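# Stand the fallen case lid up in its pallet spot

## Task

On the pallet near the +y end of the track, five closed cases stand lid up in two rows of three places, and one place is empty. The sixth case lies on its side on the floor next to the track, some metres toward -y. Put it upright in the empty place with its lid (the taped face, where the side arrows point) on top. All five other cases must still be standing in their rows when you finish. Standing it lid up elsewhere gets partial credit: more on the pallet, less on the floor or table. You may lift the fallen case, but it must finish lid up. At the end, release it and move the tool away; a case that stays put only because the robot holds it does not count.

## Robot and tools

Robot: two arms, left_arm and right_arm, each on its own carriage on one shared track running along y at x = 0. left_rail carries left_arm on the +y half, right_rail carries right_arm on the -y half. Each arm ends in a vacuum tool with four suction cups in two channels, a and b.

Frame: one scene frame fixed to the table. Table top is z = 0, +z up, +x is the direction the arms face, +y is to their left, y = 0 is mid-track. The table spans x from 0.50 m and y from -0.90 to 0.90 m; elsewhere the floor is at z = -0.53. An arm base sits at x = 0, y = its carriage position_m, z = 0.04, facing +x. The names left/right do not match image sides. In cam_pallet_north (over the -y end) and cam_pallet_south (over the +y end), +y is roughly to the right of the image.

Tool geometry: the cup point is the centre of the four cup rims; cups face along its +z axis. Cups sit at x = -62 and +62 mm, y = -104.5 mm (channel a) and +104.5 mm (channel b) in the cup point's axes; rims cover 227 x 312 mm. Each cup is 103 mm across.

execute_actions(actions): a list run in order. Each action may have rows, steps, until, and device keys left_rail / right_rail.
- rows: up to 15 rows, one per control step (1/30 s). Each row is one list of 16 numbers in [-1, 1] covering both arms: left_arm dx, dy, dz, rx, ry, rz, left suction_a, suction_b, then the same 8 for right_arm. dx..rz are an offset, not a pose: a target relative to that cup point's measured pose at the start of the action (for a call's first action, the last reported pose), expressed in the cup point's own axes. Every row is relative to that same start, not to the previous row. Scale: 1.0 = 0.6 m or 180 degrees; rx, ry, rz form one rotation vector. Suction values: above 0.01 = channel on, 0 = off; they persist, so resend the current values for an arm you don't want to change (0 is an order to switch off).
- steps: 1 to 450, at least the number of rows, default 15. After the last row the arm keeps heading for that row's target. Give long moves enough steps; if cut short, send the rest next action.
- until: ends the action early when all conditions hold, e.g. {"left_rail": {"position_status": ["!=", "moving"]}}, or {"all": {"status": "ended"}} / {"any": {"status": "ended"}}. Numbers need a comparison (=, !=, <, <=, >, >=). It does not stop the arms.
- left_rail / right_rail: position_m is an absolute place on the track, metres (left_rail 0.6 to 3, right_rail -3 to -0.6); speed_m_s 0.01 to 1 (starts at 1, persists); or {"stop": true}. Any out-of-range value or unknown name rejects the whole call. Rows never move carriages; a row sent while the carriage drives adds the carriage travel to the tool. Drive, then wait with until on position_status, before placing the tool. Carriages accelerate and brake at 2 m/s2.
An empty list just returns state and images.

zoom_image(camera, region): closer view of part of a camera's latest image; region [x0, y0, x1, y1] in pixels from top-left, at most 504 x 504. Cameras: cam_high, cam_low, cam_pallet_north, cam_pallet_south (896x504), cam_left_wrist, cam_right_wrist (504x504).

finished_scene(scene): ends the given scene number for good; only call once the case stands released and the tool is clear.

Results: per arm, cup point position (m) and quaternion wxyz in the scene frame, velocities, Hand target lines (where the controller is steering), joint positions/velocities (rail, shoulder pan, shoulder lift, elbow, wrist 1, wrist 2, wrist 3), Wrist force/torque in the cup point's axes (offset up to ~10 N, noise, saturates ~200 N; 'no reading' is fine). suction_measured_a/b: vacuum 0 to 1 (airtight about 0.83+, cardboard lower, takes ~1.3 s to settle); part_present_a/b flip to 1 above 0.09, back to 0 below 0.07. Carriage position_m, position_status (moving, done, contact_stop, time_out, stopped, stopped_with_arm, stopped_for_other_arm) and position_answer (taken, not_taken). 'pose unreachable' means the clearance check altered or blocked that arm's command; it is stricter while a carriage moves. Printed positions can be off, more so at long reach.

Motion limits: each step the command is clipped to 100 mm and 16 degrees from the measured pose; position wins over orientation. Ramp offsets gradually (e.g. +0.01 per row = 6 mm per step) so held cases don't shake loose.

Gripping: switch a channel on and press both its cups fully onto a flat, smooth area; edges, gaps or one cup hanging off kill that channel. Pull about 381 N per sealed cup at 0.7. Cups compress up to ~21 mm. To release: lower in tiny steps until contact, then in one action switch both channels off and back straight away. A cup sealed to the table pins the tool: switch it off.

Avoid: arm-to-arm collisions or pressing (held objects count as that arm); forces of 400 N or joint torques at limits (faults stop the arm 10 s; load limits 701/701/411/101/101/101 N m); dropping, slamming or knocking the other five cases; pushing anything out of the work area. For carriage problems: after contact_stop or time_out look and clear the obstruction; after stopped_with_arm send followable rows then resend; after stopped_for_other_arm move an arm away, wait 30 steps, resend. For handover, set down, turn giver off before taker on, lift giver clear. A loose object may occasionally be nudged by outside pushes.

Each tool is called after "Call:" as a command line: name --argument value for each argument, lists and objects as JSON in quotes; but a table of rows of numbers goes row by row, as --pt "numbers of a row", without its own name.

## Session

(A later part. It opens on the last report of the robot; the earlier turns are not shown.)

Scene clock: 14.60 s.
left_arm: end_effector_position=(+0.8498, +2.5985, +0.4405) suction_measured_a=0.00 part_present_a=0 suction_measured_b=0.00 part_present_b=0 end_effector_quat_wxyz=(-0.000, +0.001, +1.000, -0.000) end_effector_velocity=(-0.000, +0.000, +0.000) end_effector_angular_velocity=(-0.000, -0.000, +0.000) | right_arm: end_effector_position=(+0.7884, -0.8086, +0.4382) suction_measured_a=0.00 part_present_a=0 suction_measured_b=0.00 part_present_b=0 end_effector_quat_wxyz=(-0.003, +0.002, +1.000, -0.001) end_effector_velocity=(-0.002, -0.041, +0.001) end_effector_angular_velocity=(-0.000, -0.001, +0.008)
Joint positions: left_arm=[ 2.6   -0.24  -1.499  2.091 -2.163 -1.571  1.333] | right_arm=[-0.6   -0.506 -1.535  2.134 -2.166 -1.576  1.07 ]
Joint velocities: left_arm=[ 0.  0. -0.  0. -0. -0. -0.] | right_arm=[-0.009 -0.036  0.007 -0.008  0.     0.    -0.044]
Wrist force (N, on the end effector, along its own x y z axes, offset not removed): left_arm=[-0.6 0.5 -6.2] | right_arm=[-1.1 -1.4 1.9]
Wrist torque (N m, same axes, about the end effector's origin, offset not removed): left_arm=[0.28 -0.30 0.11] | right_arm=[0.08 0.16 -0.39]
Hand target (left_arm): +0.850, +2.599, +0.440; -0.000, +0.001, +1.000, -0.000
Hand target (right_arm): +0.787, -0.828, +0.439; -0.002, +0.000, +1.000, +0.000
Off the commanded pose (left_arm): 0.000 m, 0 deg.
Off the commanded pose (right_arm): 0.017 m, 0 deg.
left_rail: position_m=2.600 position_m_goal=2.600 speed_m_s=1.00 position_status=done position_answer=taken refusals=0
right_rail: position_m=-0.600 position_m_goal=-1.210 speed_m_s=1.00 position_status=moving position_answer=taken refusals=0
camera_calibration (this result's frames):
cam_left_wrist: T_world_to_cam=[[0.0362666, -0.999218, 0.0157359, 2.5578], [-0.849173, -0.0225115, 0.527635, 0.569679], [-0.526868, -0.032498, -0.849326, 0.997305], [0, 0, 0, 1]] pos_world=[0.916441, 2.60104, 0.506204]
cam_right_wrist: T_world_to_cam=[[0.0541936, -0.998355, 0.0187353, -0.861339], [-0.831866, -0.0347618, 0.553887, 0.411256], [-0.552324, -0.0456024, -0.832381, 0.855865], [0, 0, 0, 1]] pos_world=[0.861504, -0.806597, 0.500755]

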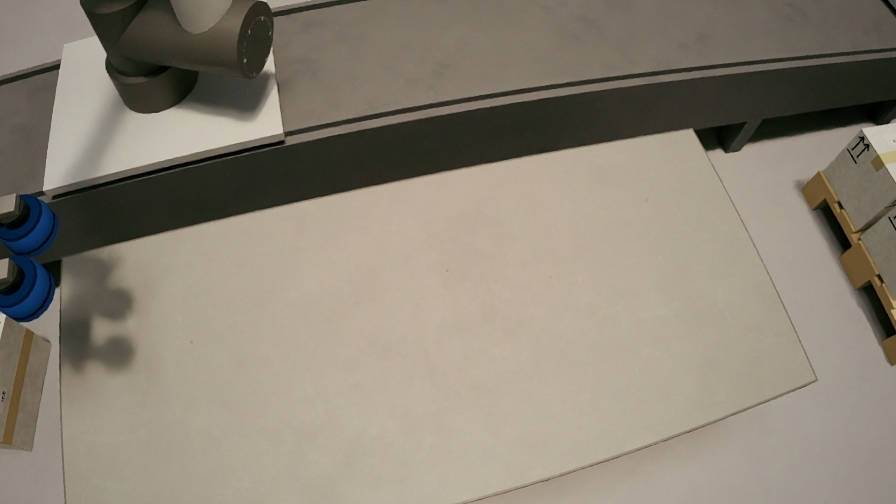

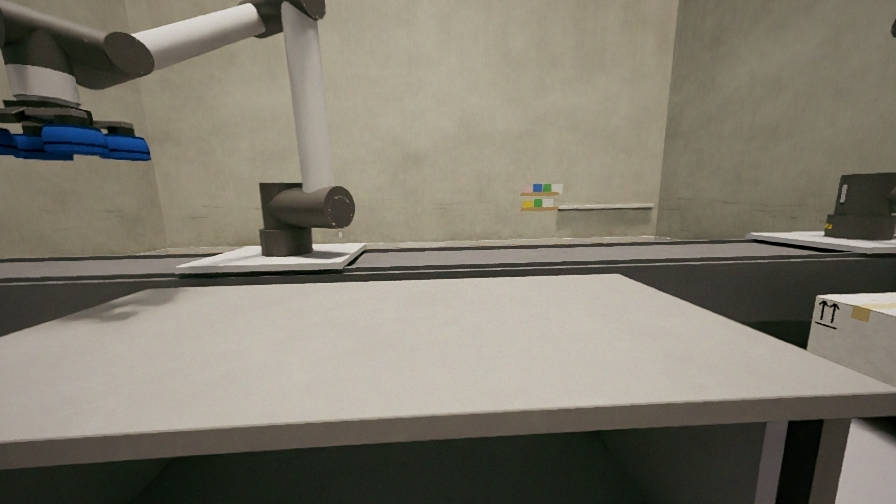

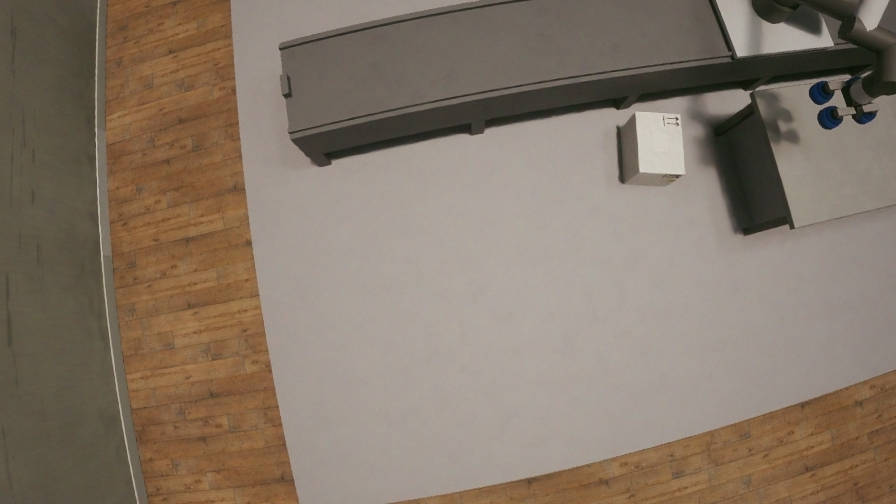

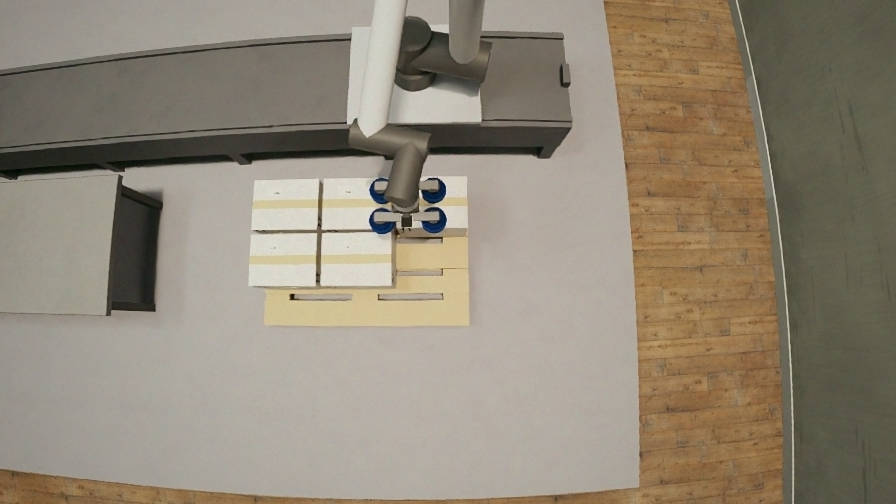

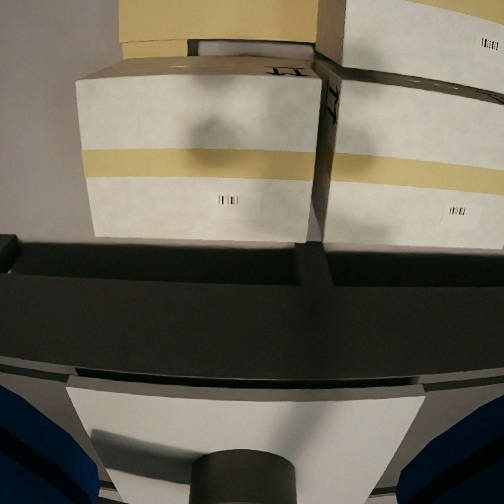

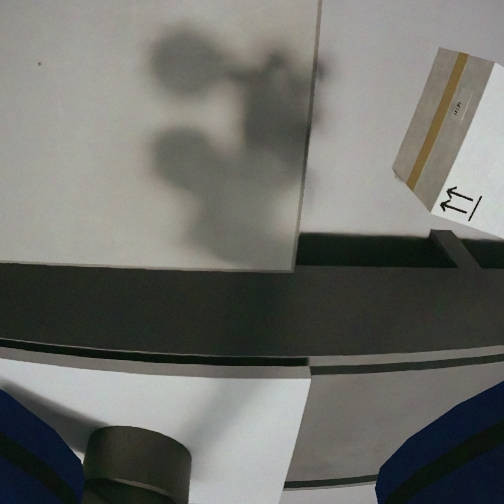

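Call:
zoom_image --camera "cam_left_wrist" --region '[260, 20, 370, 110]'

Call:
zoom_image --camera "cam_left_wrist" --region '[60, 20, 170, 110]'

Call:
execute_actions --actions '[]'

Region (260, 20, 370, 110) of cam_left_wrist's 504x504 image, scaled by 4.582, with more detail than that image has; it fills the top 412 rows of this view, and the rest is white.

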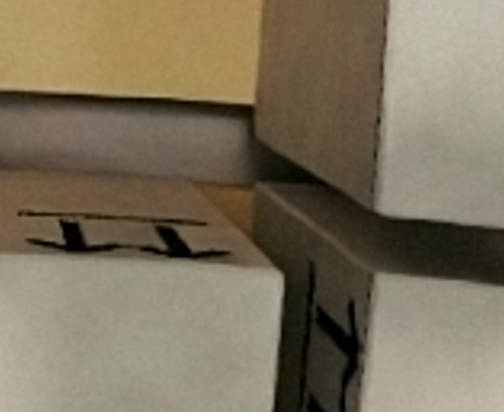

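Region (60, 20, 170, 110) of cam_left_wrist's 504x504 image, scaled by 4.582, with more detail than that image has; it fills the top 412 rows of this view, and the rest is white.

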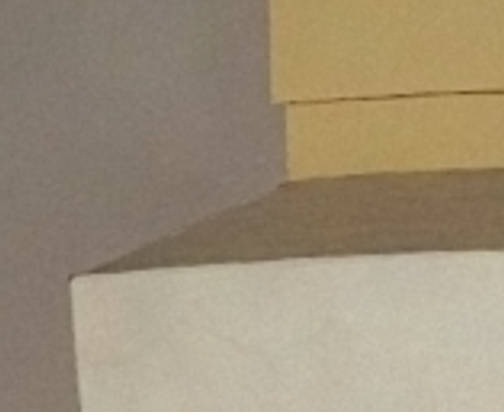

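Scene clock: 16.00 s.
left_arm: end_effector_position=(+0.8498, +2.5985, +0.4405) suction_measured_a=0.00 part_present_a=0 suction_measured_b=0.00 part_present_b=0 end_effector_quat_wxyz=(-0.000, +0.001, +1.000, -0.000) end_effector_velocity=(-0.000, +0.000, +0.000) end_effector_angular_velocity=(-0.000, -0.000, +0.000) | right_arm: end_effector_position=(+0.7875, -1.4354, +0.4385) suction_measured_a=0.00 part_present_a=0 suction_measured_b=0.00 part_present_b=0 end_effector_quat_wxyz=(-0.002, +0.000, +1.000, +0.000) end_effector_velocity=(-0.000, +0.000, +0.000) end_effector_angular_velocity=(-0.000, -0.000, +0.000)
Joint positions: left_arm=[ 2.6   -0.24  -1.499  2.091 -2.163 -1.571  1.333] | right_arm=[-1.21  -0.526 -1.532  2.13  -2.166 -1.572  1.045]
Joint velocities: left_arm=[ 0.  0. -0.  0. -0. -0.  0.] | right_arm=[ 0.  0. -0. -0.  0. -0. -0.]
Wrist force (N, on the end effector, along its own x y z axes, offset not removed): left_arm=[-3.1 -7.9 -8.9] | right_arm=[0.1 -4.2 3.4]
Wrist torque (N m, same axes, about the end effector's origin, offset not removed): left_arm=[-0.84 0.17 -0.32] | right_arm=[-0.29 0.02 -0.39]
Hand target (left_arm): +0.850, +2.599, +0.440; -0.000, +0.001, +1.000, -0.000
Hand target (right_arm): +0.787, -1.435, +0.439; -0.002, +0.000, +1.000, +0.000
Off the commanded pose (left_arm): 0.000 m, 0 deg.
Off the commanded pose (right_arm): 0.001 m, 0 deg.
left_rail: position_m=2.600 position_m_goal=2.600 speed_m_s=1.00 position_status=done position_answer=taken refusals=0
right_rail: position_m=-1.210 position_m_goal=-1.210 speed_m_s=1.00 position_status=done position_answer=taken refusals=0
camera_calibration (this result's frames):
cam_left_wrist: T_world_to_cam=[[0.0362666, -0.999218, 0.015736, 2.5578], [-0.849173, -0.0225113, 0.527635, 0.569679], [-0.526868, -0.0324981, -0.849326, 0.997305], [0, 0, 0, 1]] pos_world=[0.916441, 2.60104, 0.506205]
cam_right_wrist: T_world_to_cam=[[0.0585738, -0.998159, 0.0157174, -1.48889], [-0.832765, -0.0401735, 0.552167, 0.38221], [-0.550519, -0.0454314, -0.833585, 0.826442], [0, 0, 0, 1]] pos_world=[0.860473, -1.43325, 0.501267]

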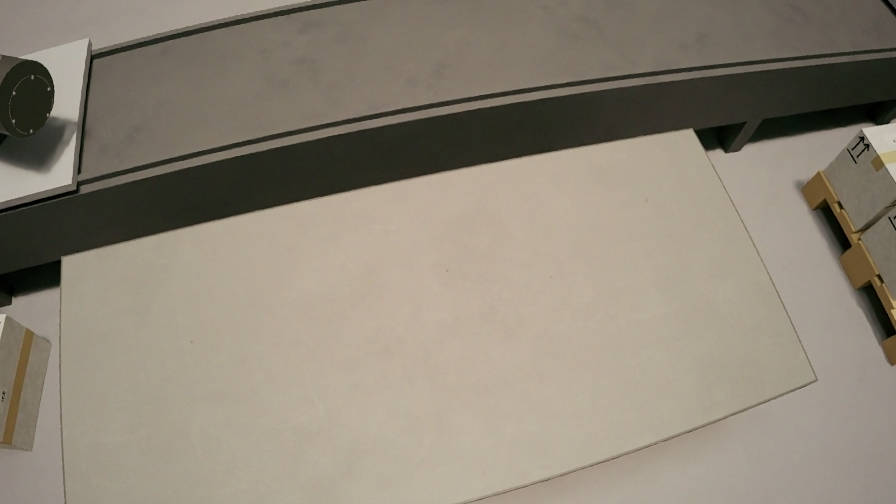

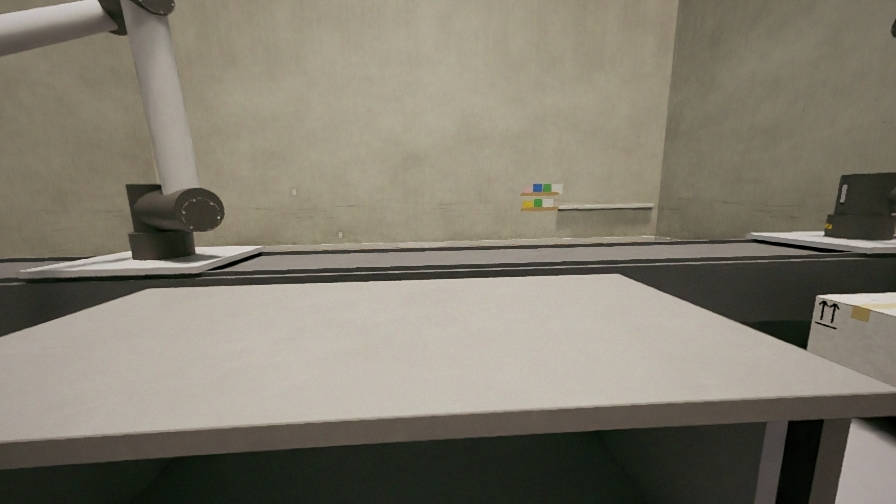

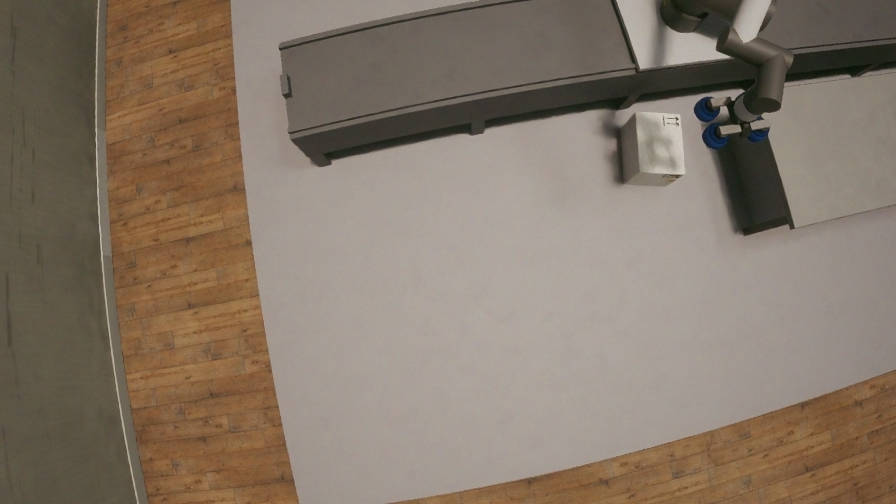

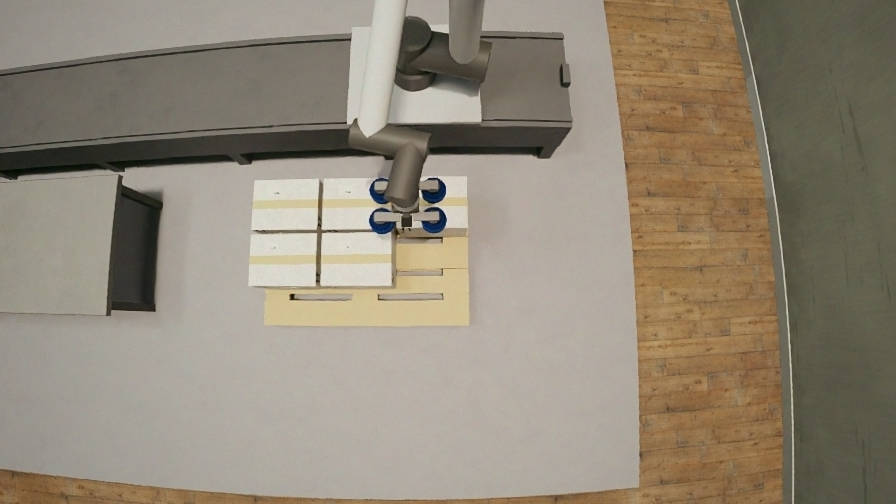

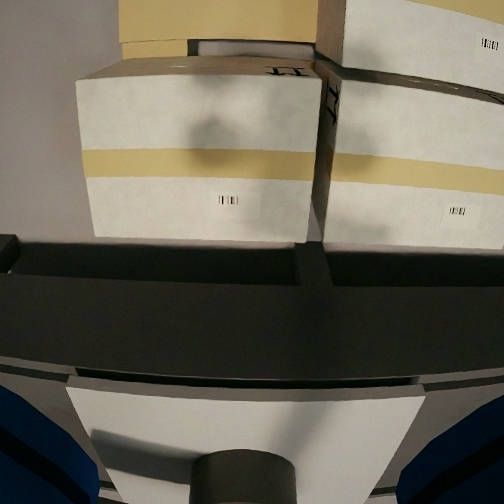

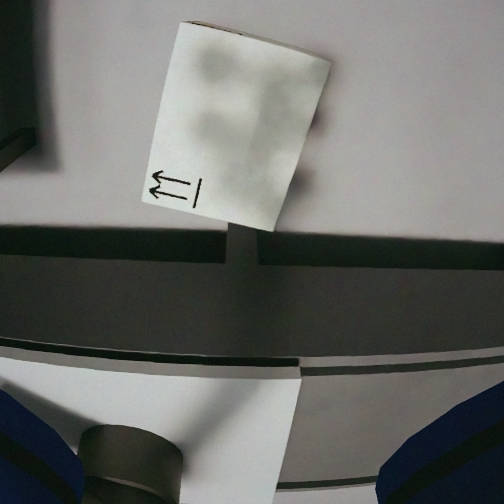

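Call:
zoom_image --camera "cam_right_wrist" --region '[120, 5, 360, 245]'

Region (120, 5, 360, 245) of cam_right_wrist's 504x504 image, scaled by 2.100, with more detail than that image has.

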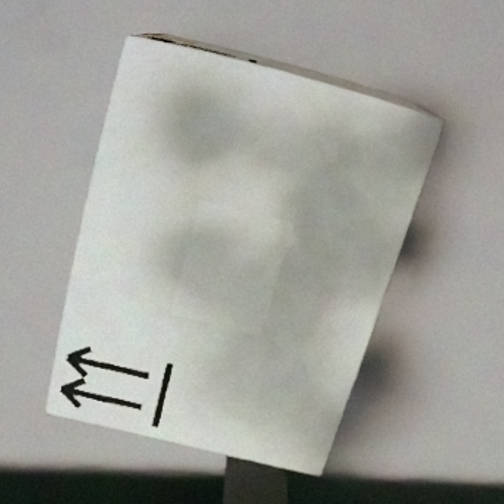

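Call:
execute_actions --actions '[{"right_rail": {"position_m": -1.789}, "left_rail": {"position_m": 1.6}, "rows": [[-0.0006,-0.0049,0.0007,0,0,0,0,0, 0.0009,0.0035,0.0035,0,0,-0.002,0,0],[-0.0021,-0.0164,0.0024,0,0,0,0,0, 0.0031,0.0115,0.0116,0,0,-0.007,0,0],[-0.0042,-0.0327,0.0048,0,0,0,0,0, 0.0062,0.0231,0.0233,0,0,-0.014,0,0],[-0.0071,-0.0556,0.0081,0,0,0,0,0, 0.0106,0.0392,0.0395,0,0,-0.024,0,0],[-0.0105,-0.0817,0.012,0,0,0,0,0, 0.0155,0.0576,0.0581,0,0,-0.035,0,0],[-0.0146,-0.1144,0.0168,0,0,0,0,0, 0.0218,0.0807,0.0814,0,0,-0.049,0,0],[-0.0193,-0.1504,0.0221,0,0,0,0,0, 0.0286,0.1061,0.107,0,0,-0.064,0,0],[-0.0243,-0.1897,0.0278,0,0,0,0,0, 0.0361,0.1338,0.1349,0,0,-0.081,0,0],[-0.0293,-0.2289,0.0336,0,0,0,0,0, 0.0435,0.1615,0.1628,0,0,-0.098,0,0],[-0.0345,-0.2698,0.0396,0,0,0,0,0, 0.0513,0.1904,0.1919,0,0,-0.115,0,0],[-0.0398,-0.3107,0.0455,0,0,0,0,0, 0.0591,0.2191,0.2209,0,0,-0.132,0,0],[-0.045,-0.3515,0.0515,0,0,0,0,0, 0.0669,0.248,0.25,0,0,-0.149,0,0],[-0.0502,-0.3924,0.0575,0,0,0,0,0, 0.0747,0.2769,0.2791,0,0,-0.166,0,0],[-0.0555,-0.4333,0.0635,0,0,0,0,0, 0.0824,0.3056,0.3081,0,0,-0.183,0,0],[-0.117,-0.914,0.134,0,0,0,0,0, 0.2675,0.992,1.0,0,0,-0.4311,0,0]], "steps": 54}]'

Scene clock: 21.60 s.
left_arm: end_effector_position=(+0.9189, +1.0507, +0.3603) suction_measured_a=0.00 part_present_a=0 suction_measured_b=0.00 part_present_b=0 end_effector_quat_wxyz=(-0.000, +0.001, +1.000, -0.000) end_effector_velocity=(+0.001, -0.004, -0.001) end_effector_angular_velocity=(+0.000, +0.000, -0.000) | right_arm: end_effector_position=(+0.6240, -1.4818, -0.0920) suction_measured_a=0.00 part_present_a=0 suction_measured_b=0.00 part_present_b=0 end_effector_quat_wxyz=(-0.005, -0.628, +0.778, +0.005) end_effector_velocity=(-0.025, +0.311, -0.333) end_effector_angular_velocity=(-0.002, -0.022, +0.009)
Joint positions: left_arm=[ 1.6   -0.727 -1.207  1.844 -2.207 -1.571  0.846] | right_arm=[-1.789  0.163 -0.851  2.502 -3.209 -1.568  0.377]
Joint velocities: left_arm=[ 0.    -0.002  0.004 -0.005  0.001  0.    -0.002] | right_arm=[ 0.     0.467  0.634 -0.225 -0.432 -0.     0.459]
Wrist force (N, on the end effector, along its own x y z axes, offset not removed): left_arm=[2.5 -4.9 -5.1] | right_arm=[-2.6 -4.4 1.0]
Wrist torque (N m, same axes, about the end effector's origin, offset not removed): left_arm=[-0.53 -0.40 -0.15] | right_arm=[-0.36 0.36 -0.43]
Hand target (left_arm): +0.919, +1.050, +0.360; -0.000, +0.001, +1.000, -0.000
Hand target (right_arm): +0.617, -1.433, -0.147; -0.004, -0.628, +0.778, +0.004
Off the commanded pose (left_arm): 0.001 m, 0 deg.
Off the commanded pose (right_arm): 0.093 m, 1 deg; position clipped at the last step of the last action.
left_rail: position_m=1.600 position_m_goal=1.600 speed_m_s=1.00 position_status=done position_answer=taken refusals=0
right_rail: position_m=-1.789 position_m_goal=-1.789 speed_m_s=1.00 position_status=done position_answer=taken refusals=0
camera_calibration (this result's frames):
cam_left_wrist: T_world_to_cam=[[0.0363342, -0.999222, 0.0153252, 1.01006], [-0.849122, -0.0227827, 0.527706, 0.636083], [-0.526946, -0.0321868, -0.849289, 0.915078], [0, 0, 0, 1]] pos_world=[0.985609, 1.05322, 0.426022]
cam_right_wrist: T_world_to_cam=[[0.988034, -0.154205, 0.00304221, -0.847831], [-0.130418, -0.824767, 0.550228, -1.06388], [-0.082339, -0.544041, -0.835009, -0.739065], [0, 0, 0, 1]] pos_world=[0.638083, -1.41027, -0.0291697]

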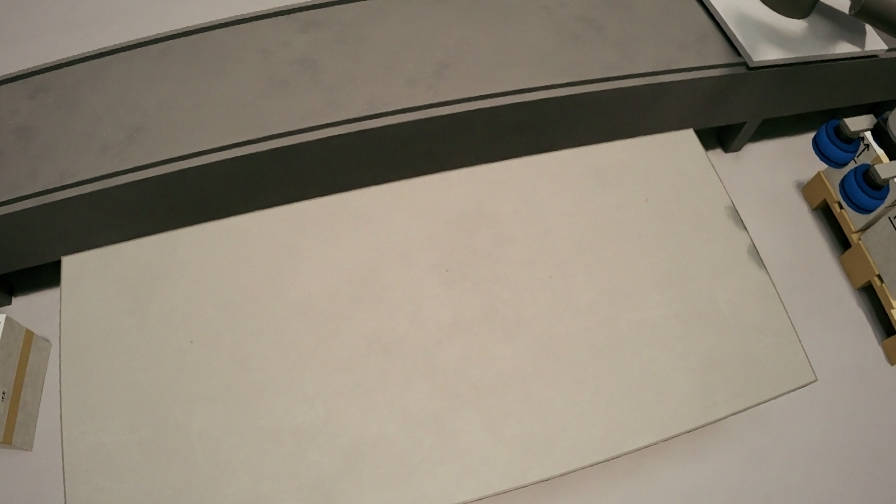

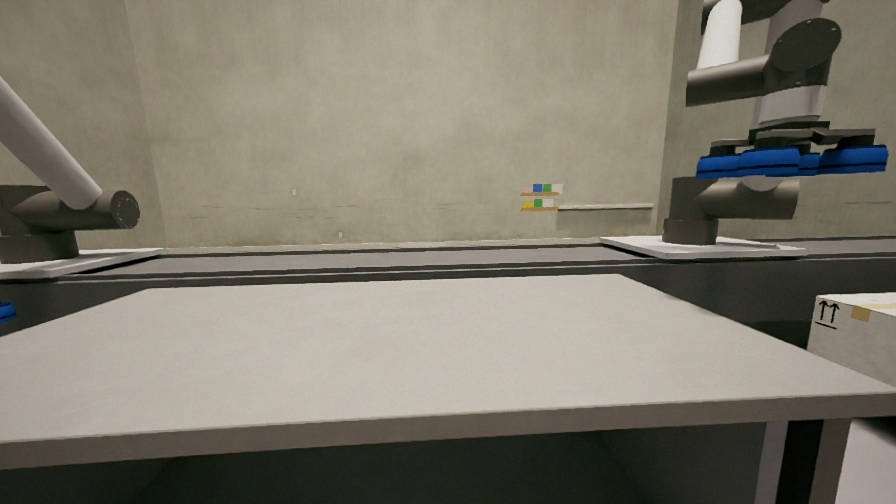

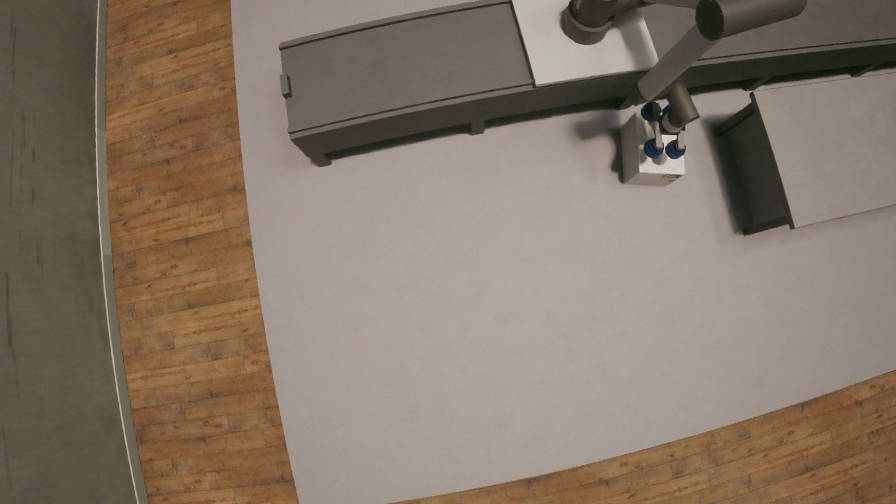

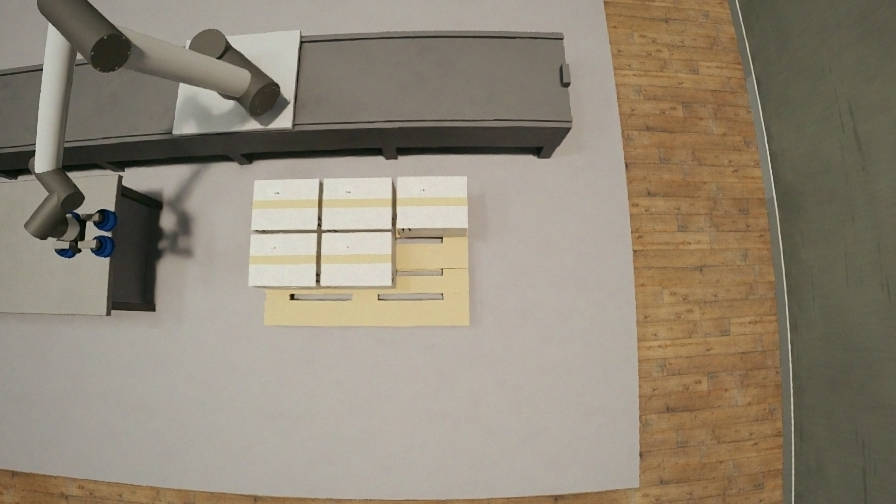

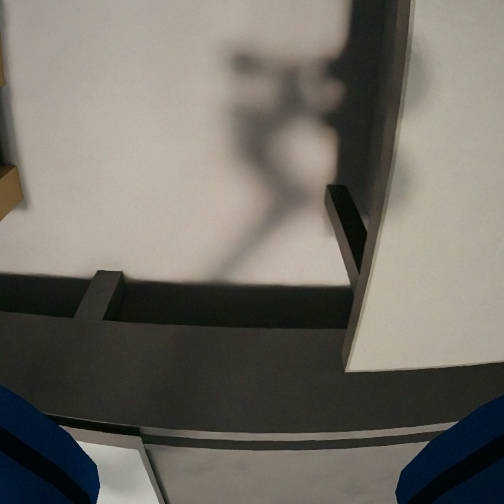

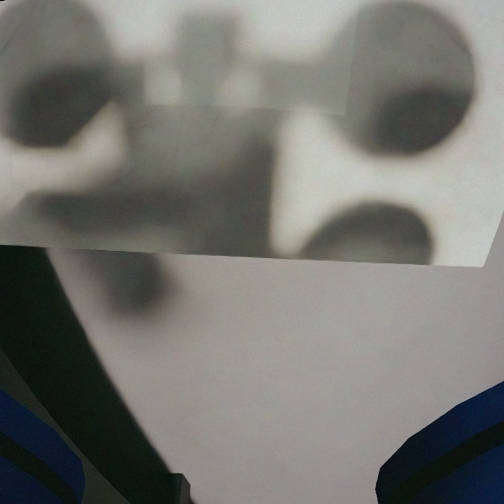

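Call:
execute_actions --actions '[]'

Scene clock: 21.80 s.
left_arm: end_effector_position=(+0.9191, +1.0503, +0.3602) suction_measured_a=0.00 part_present_a=0 suction_measured_b=0.00 part_present_b=0 end_effector_quat_wxyz=(-0.000, +0.001, +1.000, -0.000) end_effector_velocity=(+0.000, -0.001, -0.000) end_effector_angular_velocity=(+0.000, +0.000, -0.000) | right_arm: end_effector_position=(+0.6191, -1.4428, -0.1355) suction_measured_a=0.00 part_present_a=0 suction_measured_b=0.00 part_present_b=0 end_effector_quat_wxyz=(-0.005, -0.628, +0.778, +0.004) end_effector_velocity=(-0.016, +0.081, -0.095) end_effector_angular_velocity=(-0.004, -0.002, +0.001)
Joint positions: left_arm=[ 1.6   -0.728 -1.207  1.843 -2.207 -1.571  0.846] | right_arm=[-1.789  0.221 -0.771  2.472 -3.26  -1.568  0.435]
Joint velocities: left_arm=[ 0.    -0.001  0.001 -0.001  0.     0.    -0.   ] | right_arm=[ 0.     0.123  0.169 -0.065 -0.106 -0.003  0.122]
Wrist force (N, on the end effector, along its own x y z axes, offset not removed): left_arm=[-0.2 -4.5 -2.8] | right_arm=[-4.5 -4.2 3.8]
Wrist torque (N m, same axes, about the end effector's origin, offset not removed): left_arm=[-0.47 -0.10 0.04] | right_arm=[-0.36 0.68 -0.34]
Hand target (left_arm): +0.919, +1.050, +0.360; -0.000, +0.001, +1.000, -0.000
Hand target (right_arm): +0.617, -1.433, -0.147; -0.004, -0.628, +0.778, +0.004
Off the commanded pose (left_arm): 0.001 m, 0 deg.
Off the commanded pose (right_arm): 0.035 m, 1 deg; position clipped at the last step of the last action.
left_rail: position_m=1.600 position_m_goal=1.600 speed_m_s=1.00 position_status=done position_answer=taken refusals=0
right_rail: position_m=-1.789 position_m_goal=-1.789 speed_m_s=1.00 position_status=done position_answer=taken refusals=0
camera_calibration (this result's frames):
cam_left_wrist: T_world_to_cam=[[0.0363, -0.999224, 0.0152947, 1.00964], [-0.849109, -0.0227689, 0.527726, 0.636211], [-0.526968, -0.0321433, -0.849277, 0.915032], [0, 0, 0, 1]] pos_world=[0.985756, 1.05275, 0.425928]
cam_right_wrist: T_world_to_cam=[[0.988103, -0.153727, 0.00444829, -0.836035], [-0.130738, -0.824402, 0.550698, -1.00768], [-0.0809902, -0.544728, -0.834693, -0.756407], [0, 0, 0, 1]] pos_world=[0.633085, -1.37129, -0.0727216]

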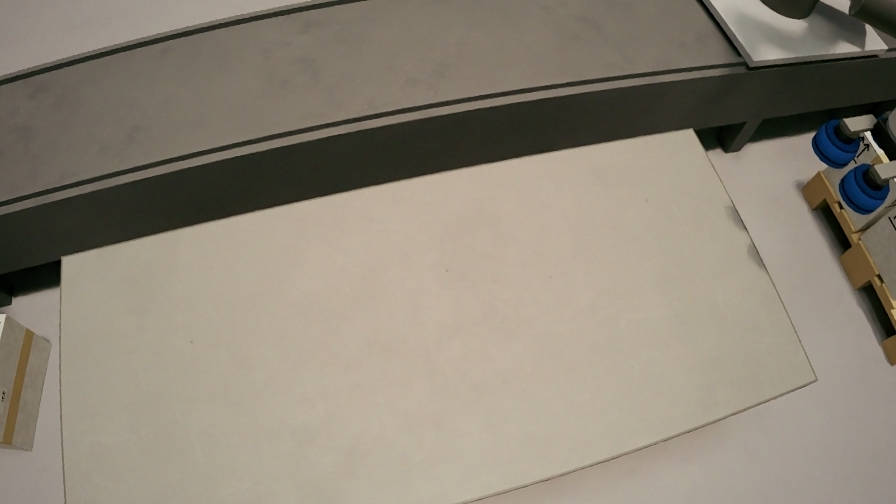

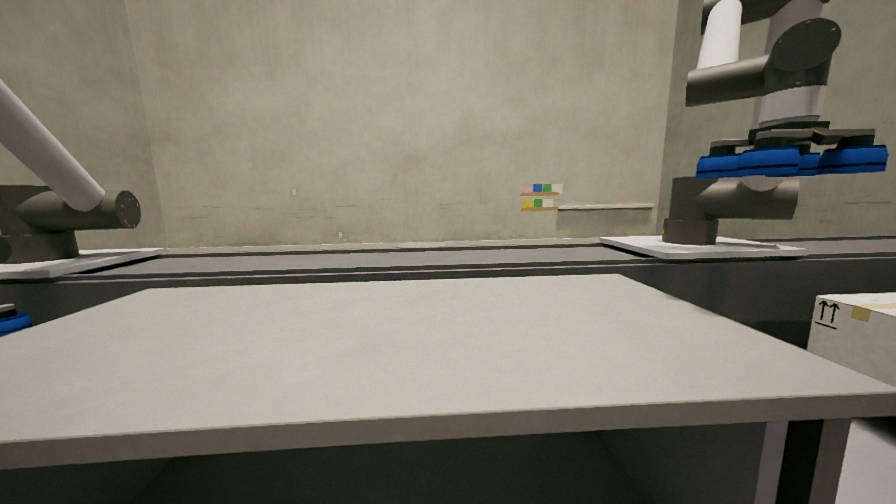

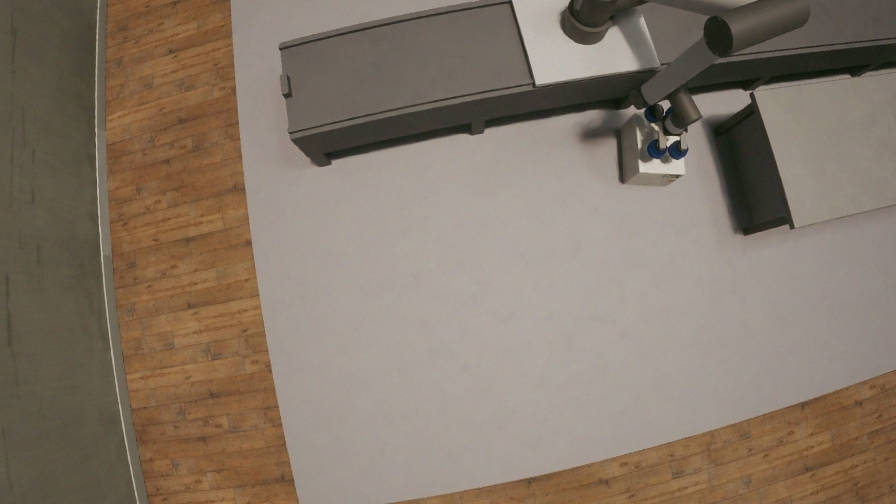

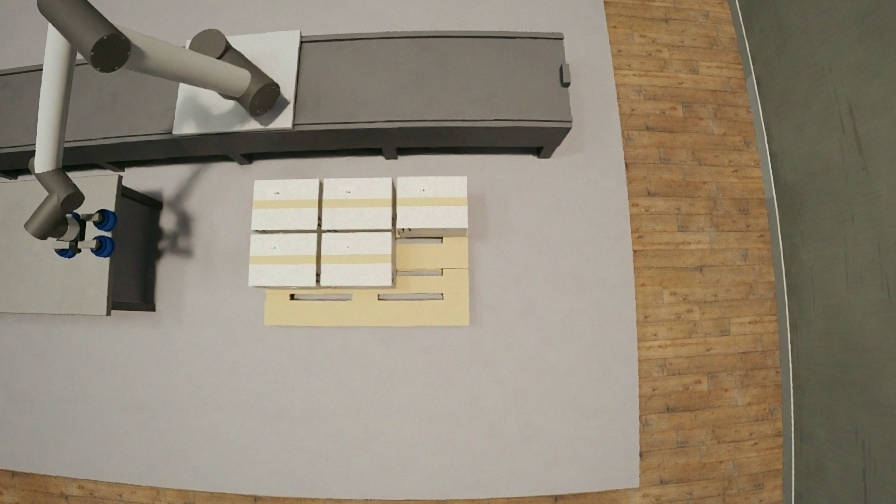

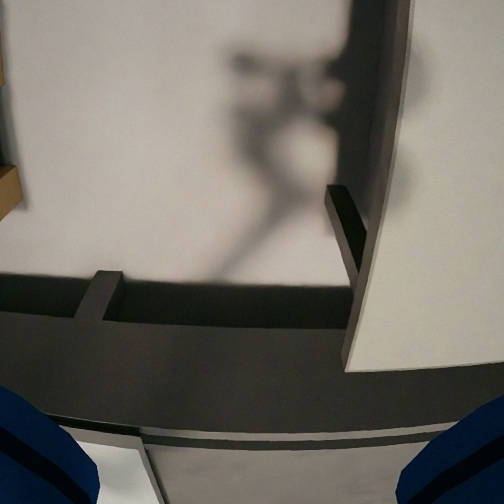

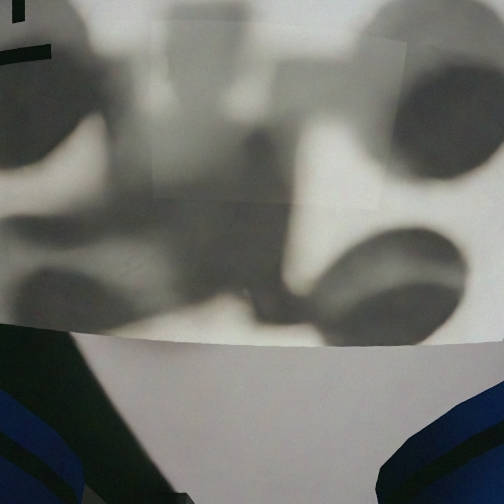

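Call:
execute_actions --actions '[{"rows": [[0,0,0,0,0,0,0,0, -0.0167,0.0059,0.0215,0.001,0,0,1,1],[0,0,0,0,0,0,0,0, -0.0197,0.0038,0.0285,0.002,-0.0004,0.0005,1,1],[0,0,0,0,0,0,0,0, -0.0241,0.0007,0.0393,0.003,-0.0007,0.001,1,1],[0,0,0,0,0,0,0,0, -0.0295,-0.003,0.0532,0.004,-0.0009,0.0013,1,1],[0,0,0,0,0,0,0,0, -0.0353,-0.0071,0.0695,0.004,-0.0009,0.0013,1,1],[0,0,0,0,0,0,0,0, -0.0411,-0.0112,0.0876,0.004,-0.0009,0.0013,1,1],[0,0,0,0,0,0,0,0, -0.0465,-0.0149,0.1067,0.004,-0.0009,0.0013,1,1],[0,0,0,0,0,0,0,0, -0.0509,-0.018,0.1261,0.004,-0.0009,0.0013,1,1],[0,0,0,0,0,0,0,0, -0.0539,-0.0201,0.1452,0.004,-0.0009,0.0013,1,1],[0,0,0,0,0,0,0,0, -0.055,-0.0209,0.1633,0.004,-0.0009,0.0013,1,1],[0,0,0,0,0,0,0,0, -0.055,-0.0209,0.1796,0.004,-0.0009,0.0013,1,1],[0,0,0,0,0,0,0,0, -0.055,-0.0209,0.1935,0.004,-0.0009,0.0013,1,1],[0,0,0,0,0,0,0,0, -0.055,-0.0209,0.2043,0.004,-0.0009,0.0013,1,1],[0,0,0,0,0,0,0,0, -0.055,-0.0209,0.2113,0.004,-0.0009,0.0013,1,1],[0,0,0,0,0,0,0,0, -0.055,-0.0209,0.2138,0.004,-0.0009,0.0013,1,1]], "steps": 21}]'

Scene clock: 24.63 s.
left_arm: end_effector_position=(+0.9191, +1.0502, +0.3602) suction_measured_a=0.00 part_present_a=0 suction_measured_b=0.00 part_present_b=0 end_effector_quat_wxyz=(-0.000, +0.001, +1.000, -0.000) end_effector_velocity=(-0.000, +0.000, -0.000) end_effector_angular_velocity=(+0.000, +0.000, +0.000) | right_arm: end_effector_position=(+0.6360, -1.4139, -0.2567) suction_measured_a=0.26 part_present_a=1 suction_measured_b=0.28 part_present_b=1 end_effector_quat_wxyz=(+0.000, -0.626, +0.780, -0.000) end_effector_velocity=(+0.011, +0.007, -0.055) end_effector_angular_velocity=(+0.002, -0.009, -0.001)
Joint positions: left_arm=[ 1.6   -0.728 -1.207  1.843 -2.207 -1.571  0.846] | right_arm=[-1.789  0.257 -0.566  2.381 -3.387 -1.571  0.475]
Joint velocities: left_arm=[ 0.  0. -0.  0.  0.  0.  0.] | right_arm=[ 0.     0.005  0.088 -0.045 -0.052 -0.     0.006]
Wrist force (N, on the end effector, along its own x y z axes, offset not removed): left_arm=[-2.8 -2.4 -7.7] | right_arm=[-1.9 -7.7 -46.4]
Wrist torque (N m, same axes, about the end effector's origin, offset not removed): left_arm=[-0.28 0.18 -0.03] | right_arm=[0.87 -0.09 -0.41]
Hand target (left_arm): +0.919, +1.050, +0.360; -0.000, +0.001, +1.000, -0.000
Hand target (right_arm): +0.637, -1.413, -0.264; +0.000, -0.626, +0.780, -0.000
Off the commanded pose (left_arm): 0.000 m, 0 deg.
Off the commanded pose (right_arm): 0.007 m, 0 deg.
left_rail: position_m=1.600 position_m_goal=1.600 speed_m_s=1.00 position_status=done position_answer=taken refusals=0
right_rail: position_m=-1.789 position_m_goal=-1.789 speed_m_s=1.00 position_status=done position_answer=taken refusals=0
camera_calibration (this result's frames):
cam_left_wrist: T_world_to_cam=[[0.0362642, -0.999225, 0.0152937, 1.00961], [-0.849111, -0.0227391, 0.527724, 0.636175], [-0.526968, -0.0321236, -0.849278, 0.915019], [0, 0, 0, 1]] pos_world=[0.985755, 1.05269, 0.42594]
cam_right_wrist: T_world_to_cam=[[0.987342, -0.157708, 0.0168598, -0.849718], [-0.140956, -0.82376, 0.549137, -0.907831], [-0.0727148, -0.544563, -0.835562, -0.84563], [0, 0, 0, 1]] pos_world=[0.649509, -1.34234, -0.193727]

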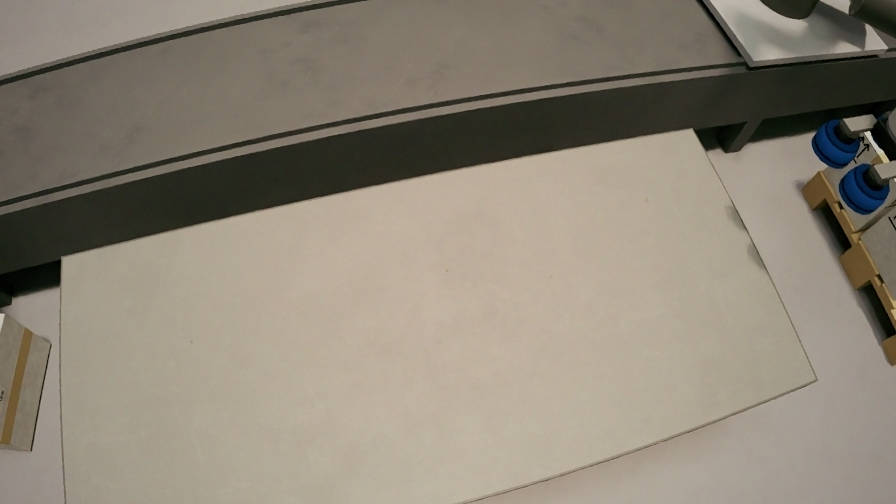

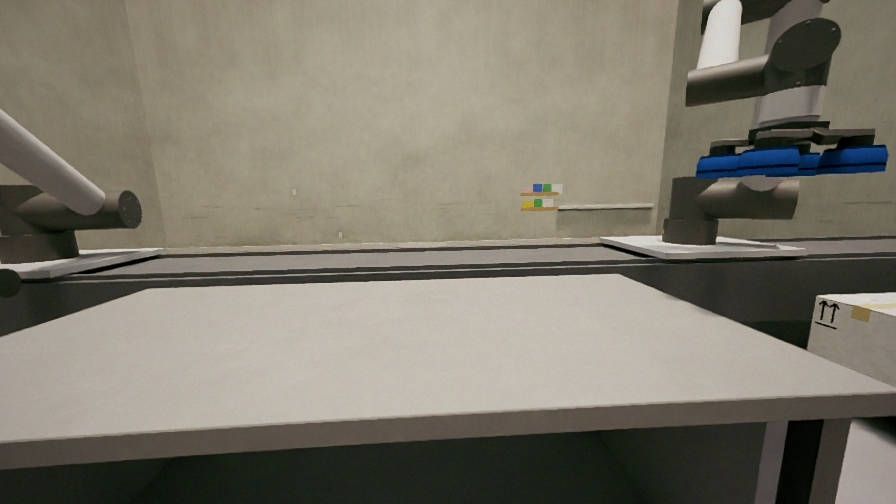

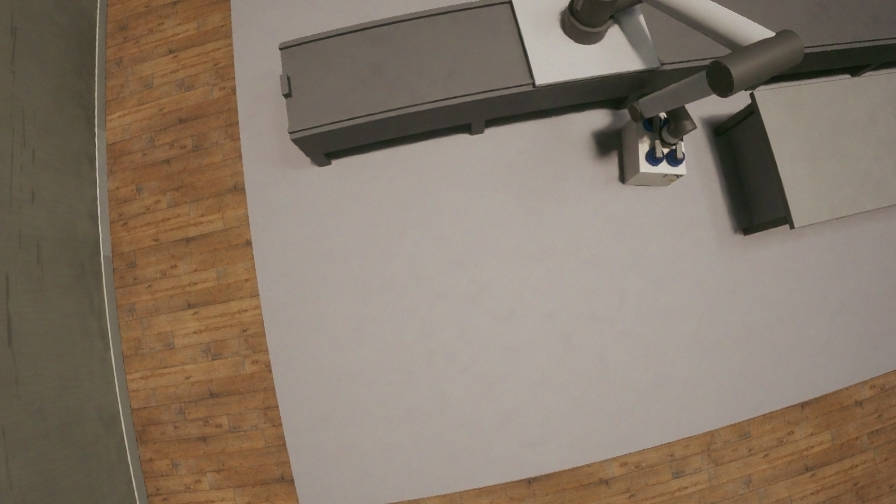

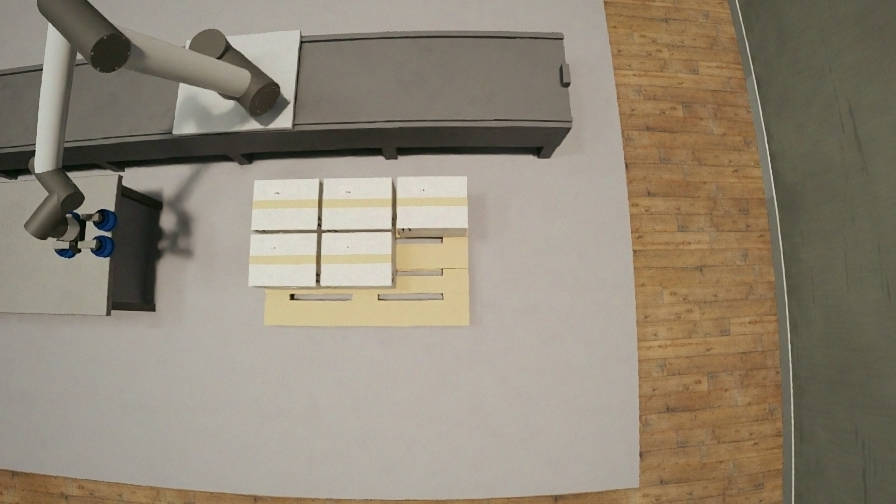

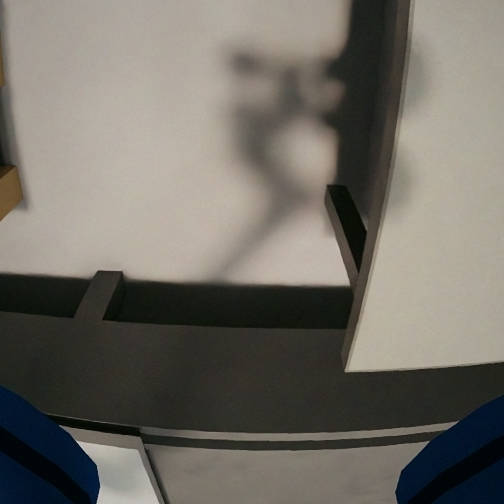

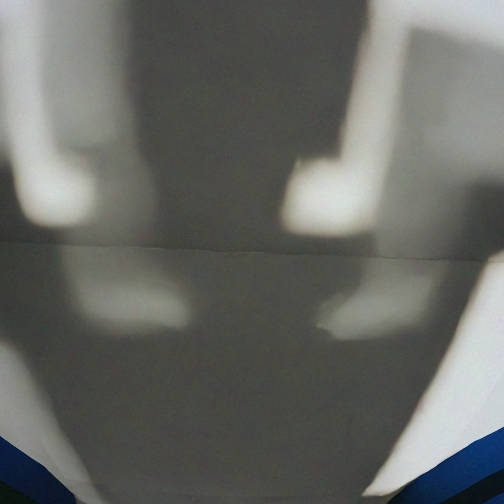

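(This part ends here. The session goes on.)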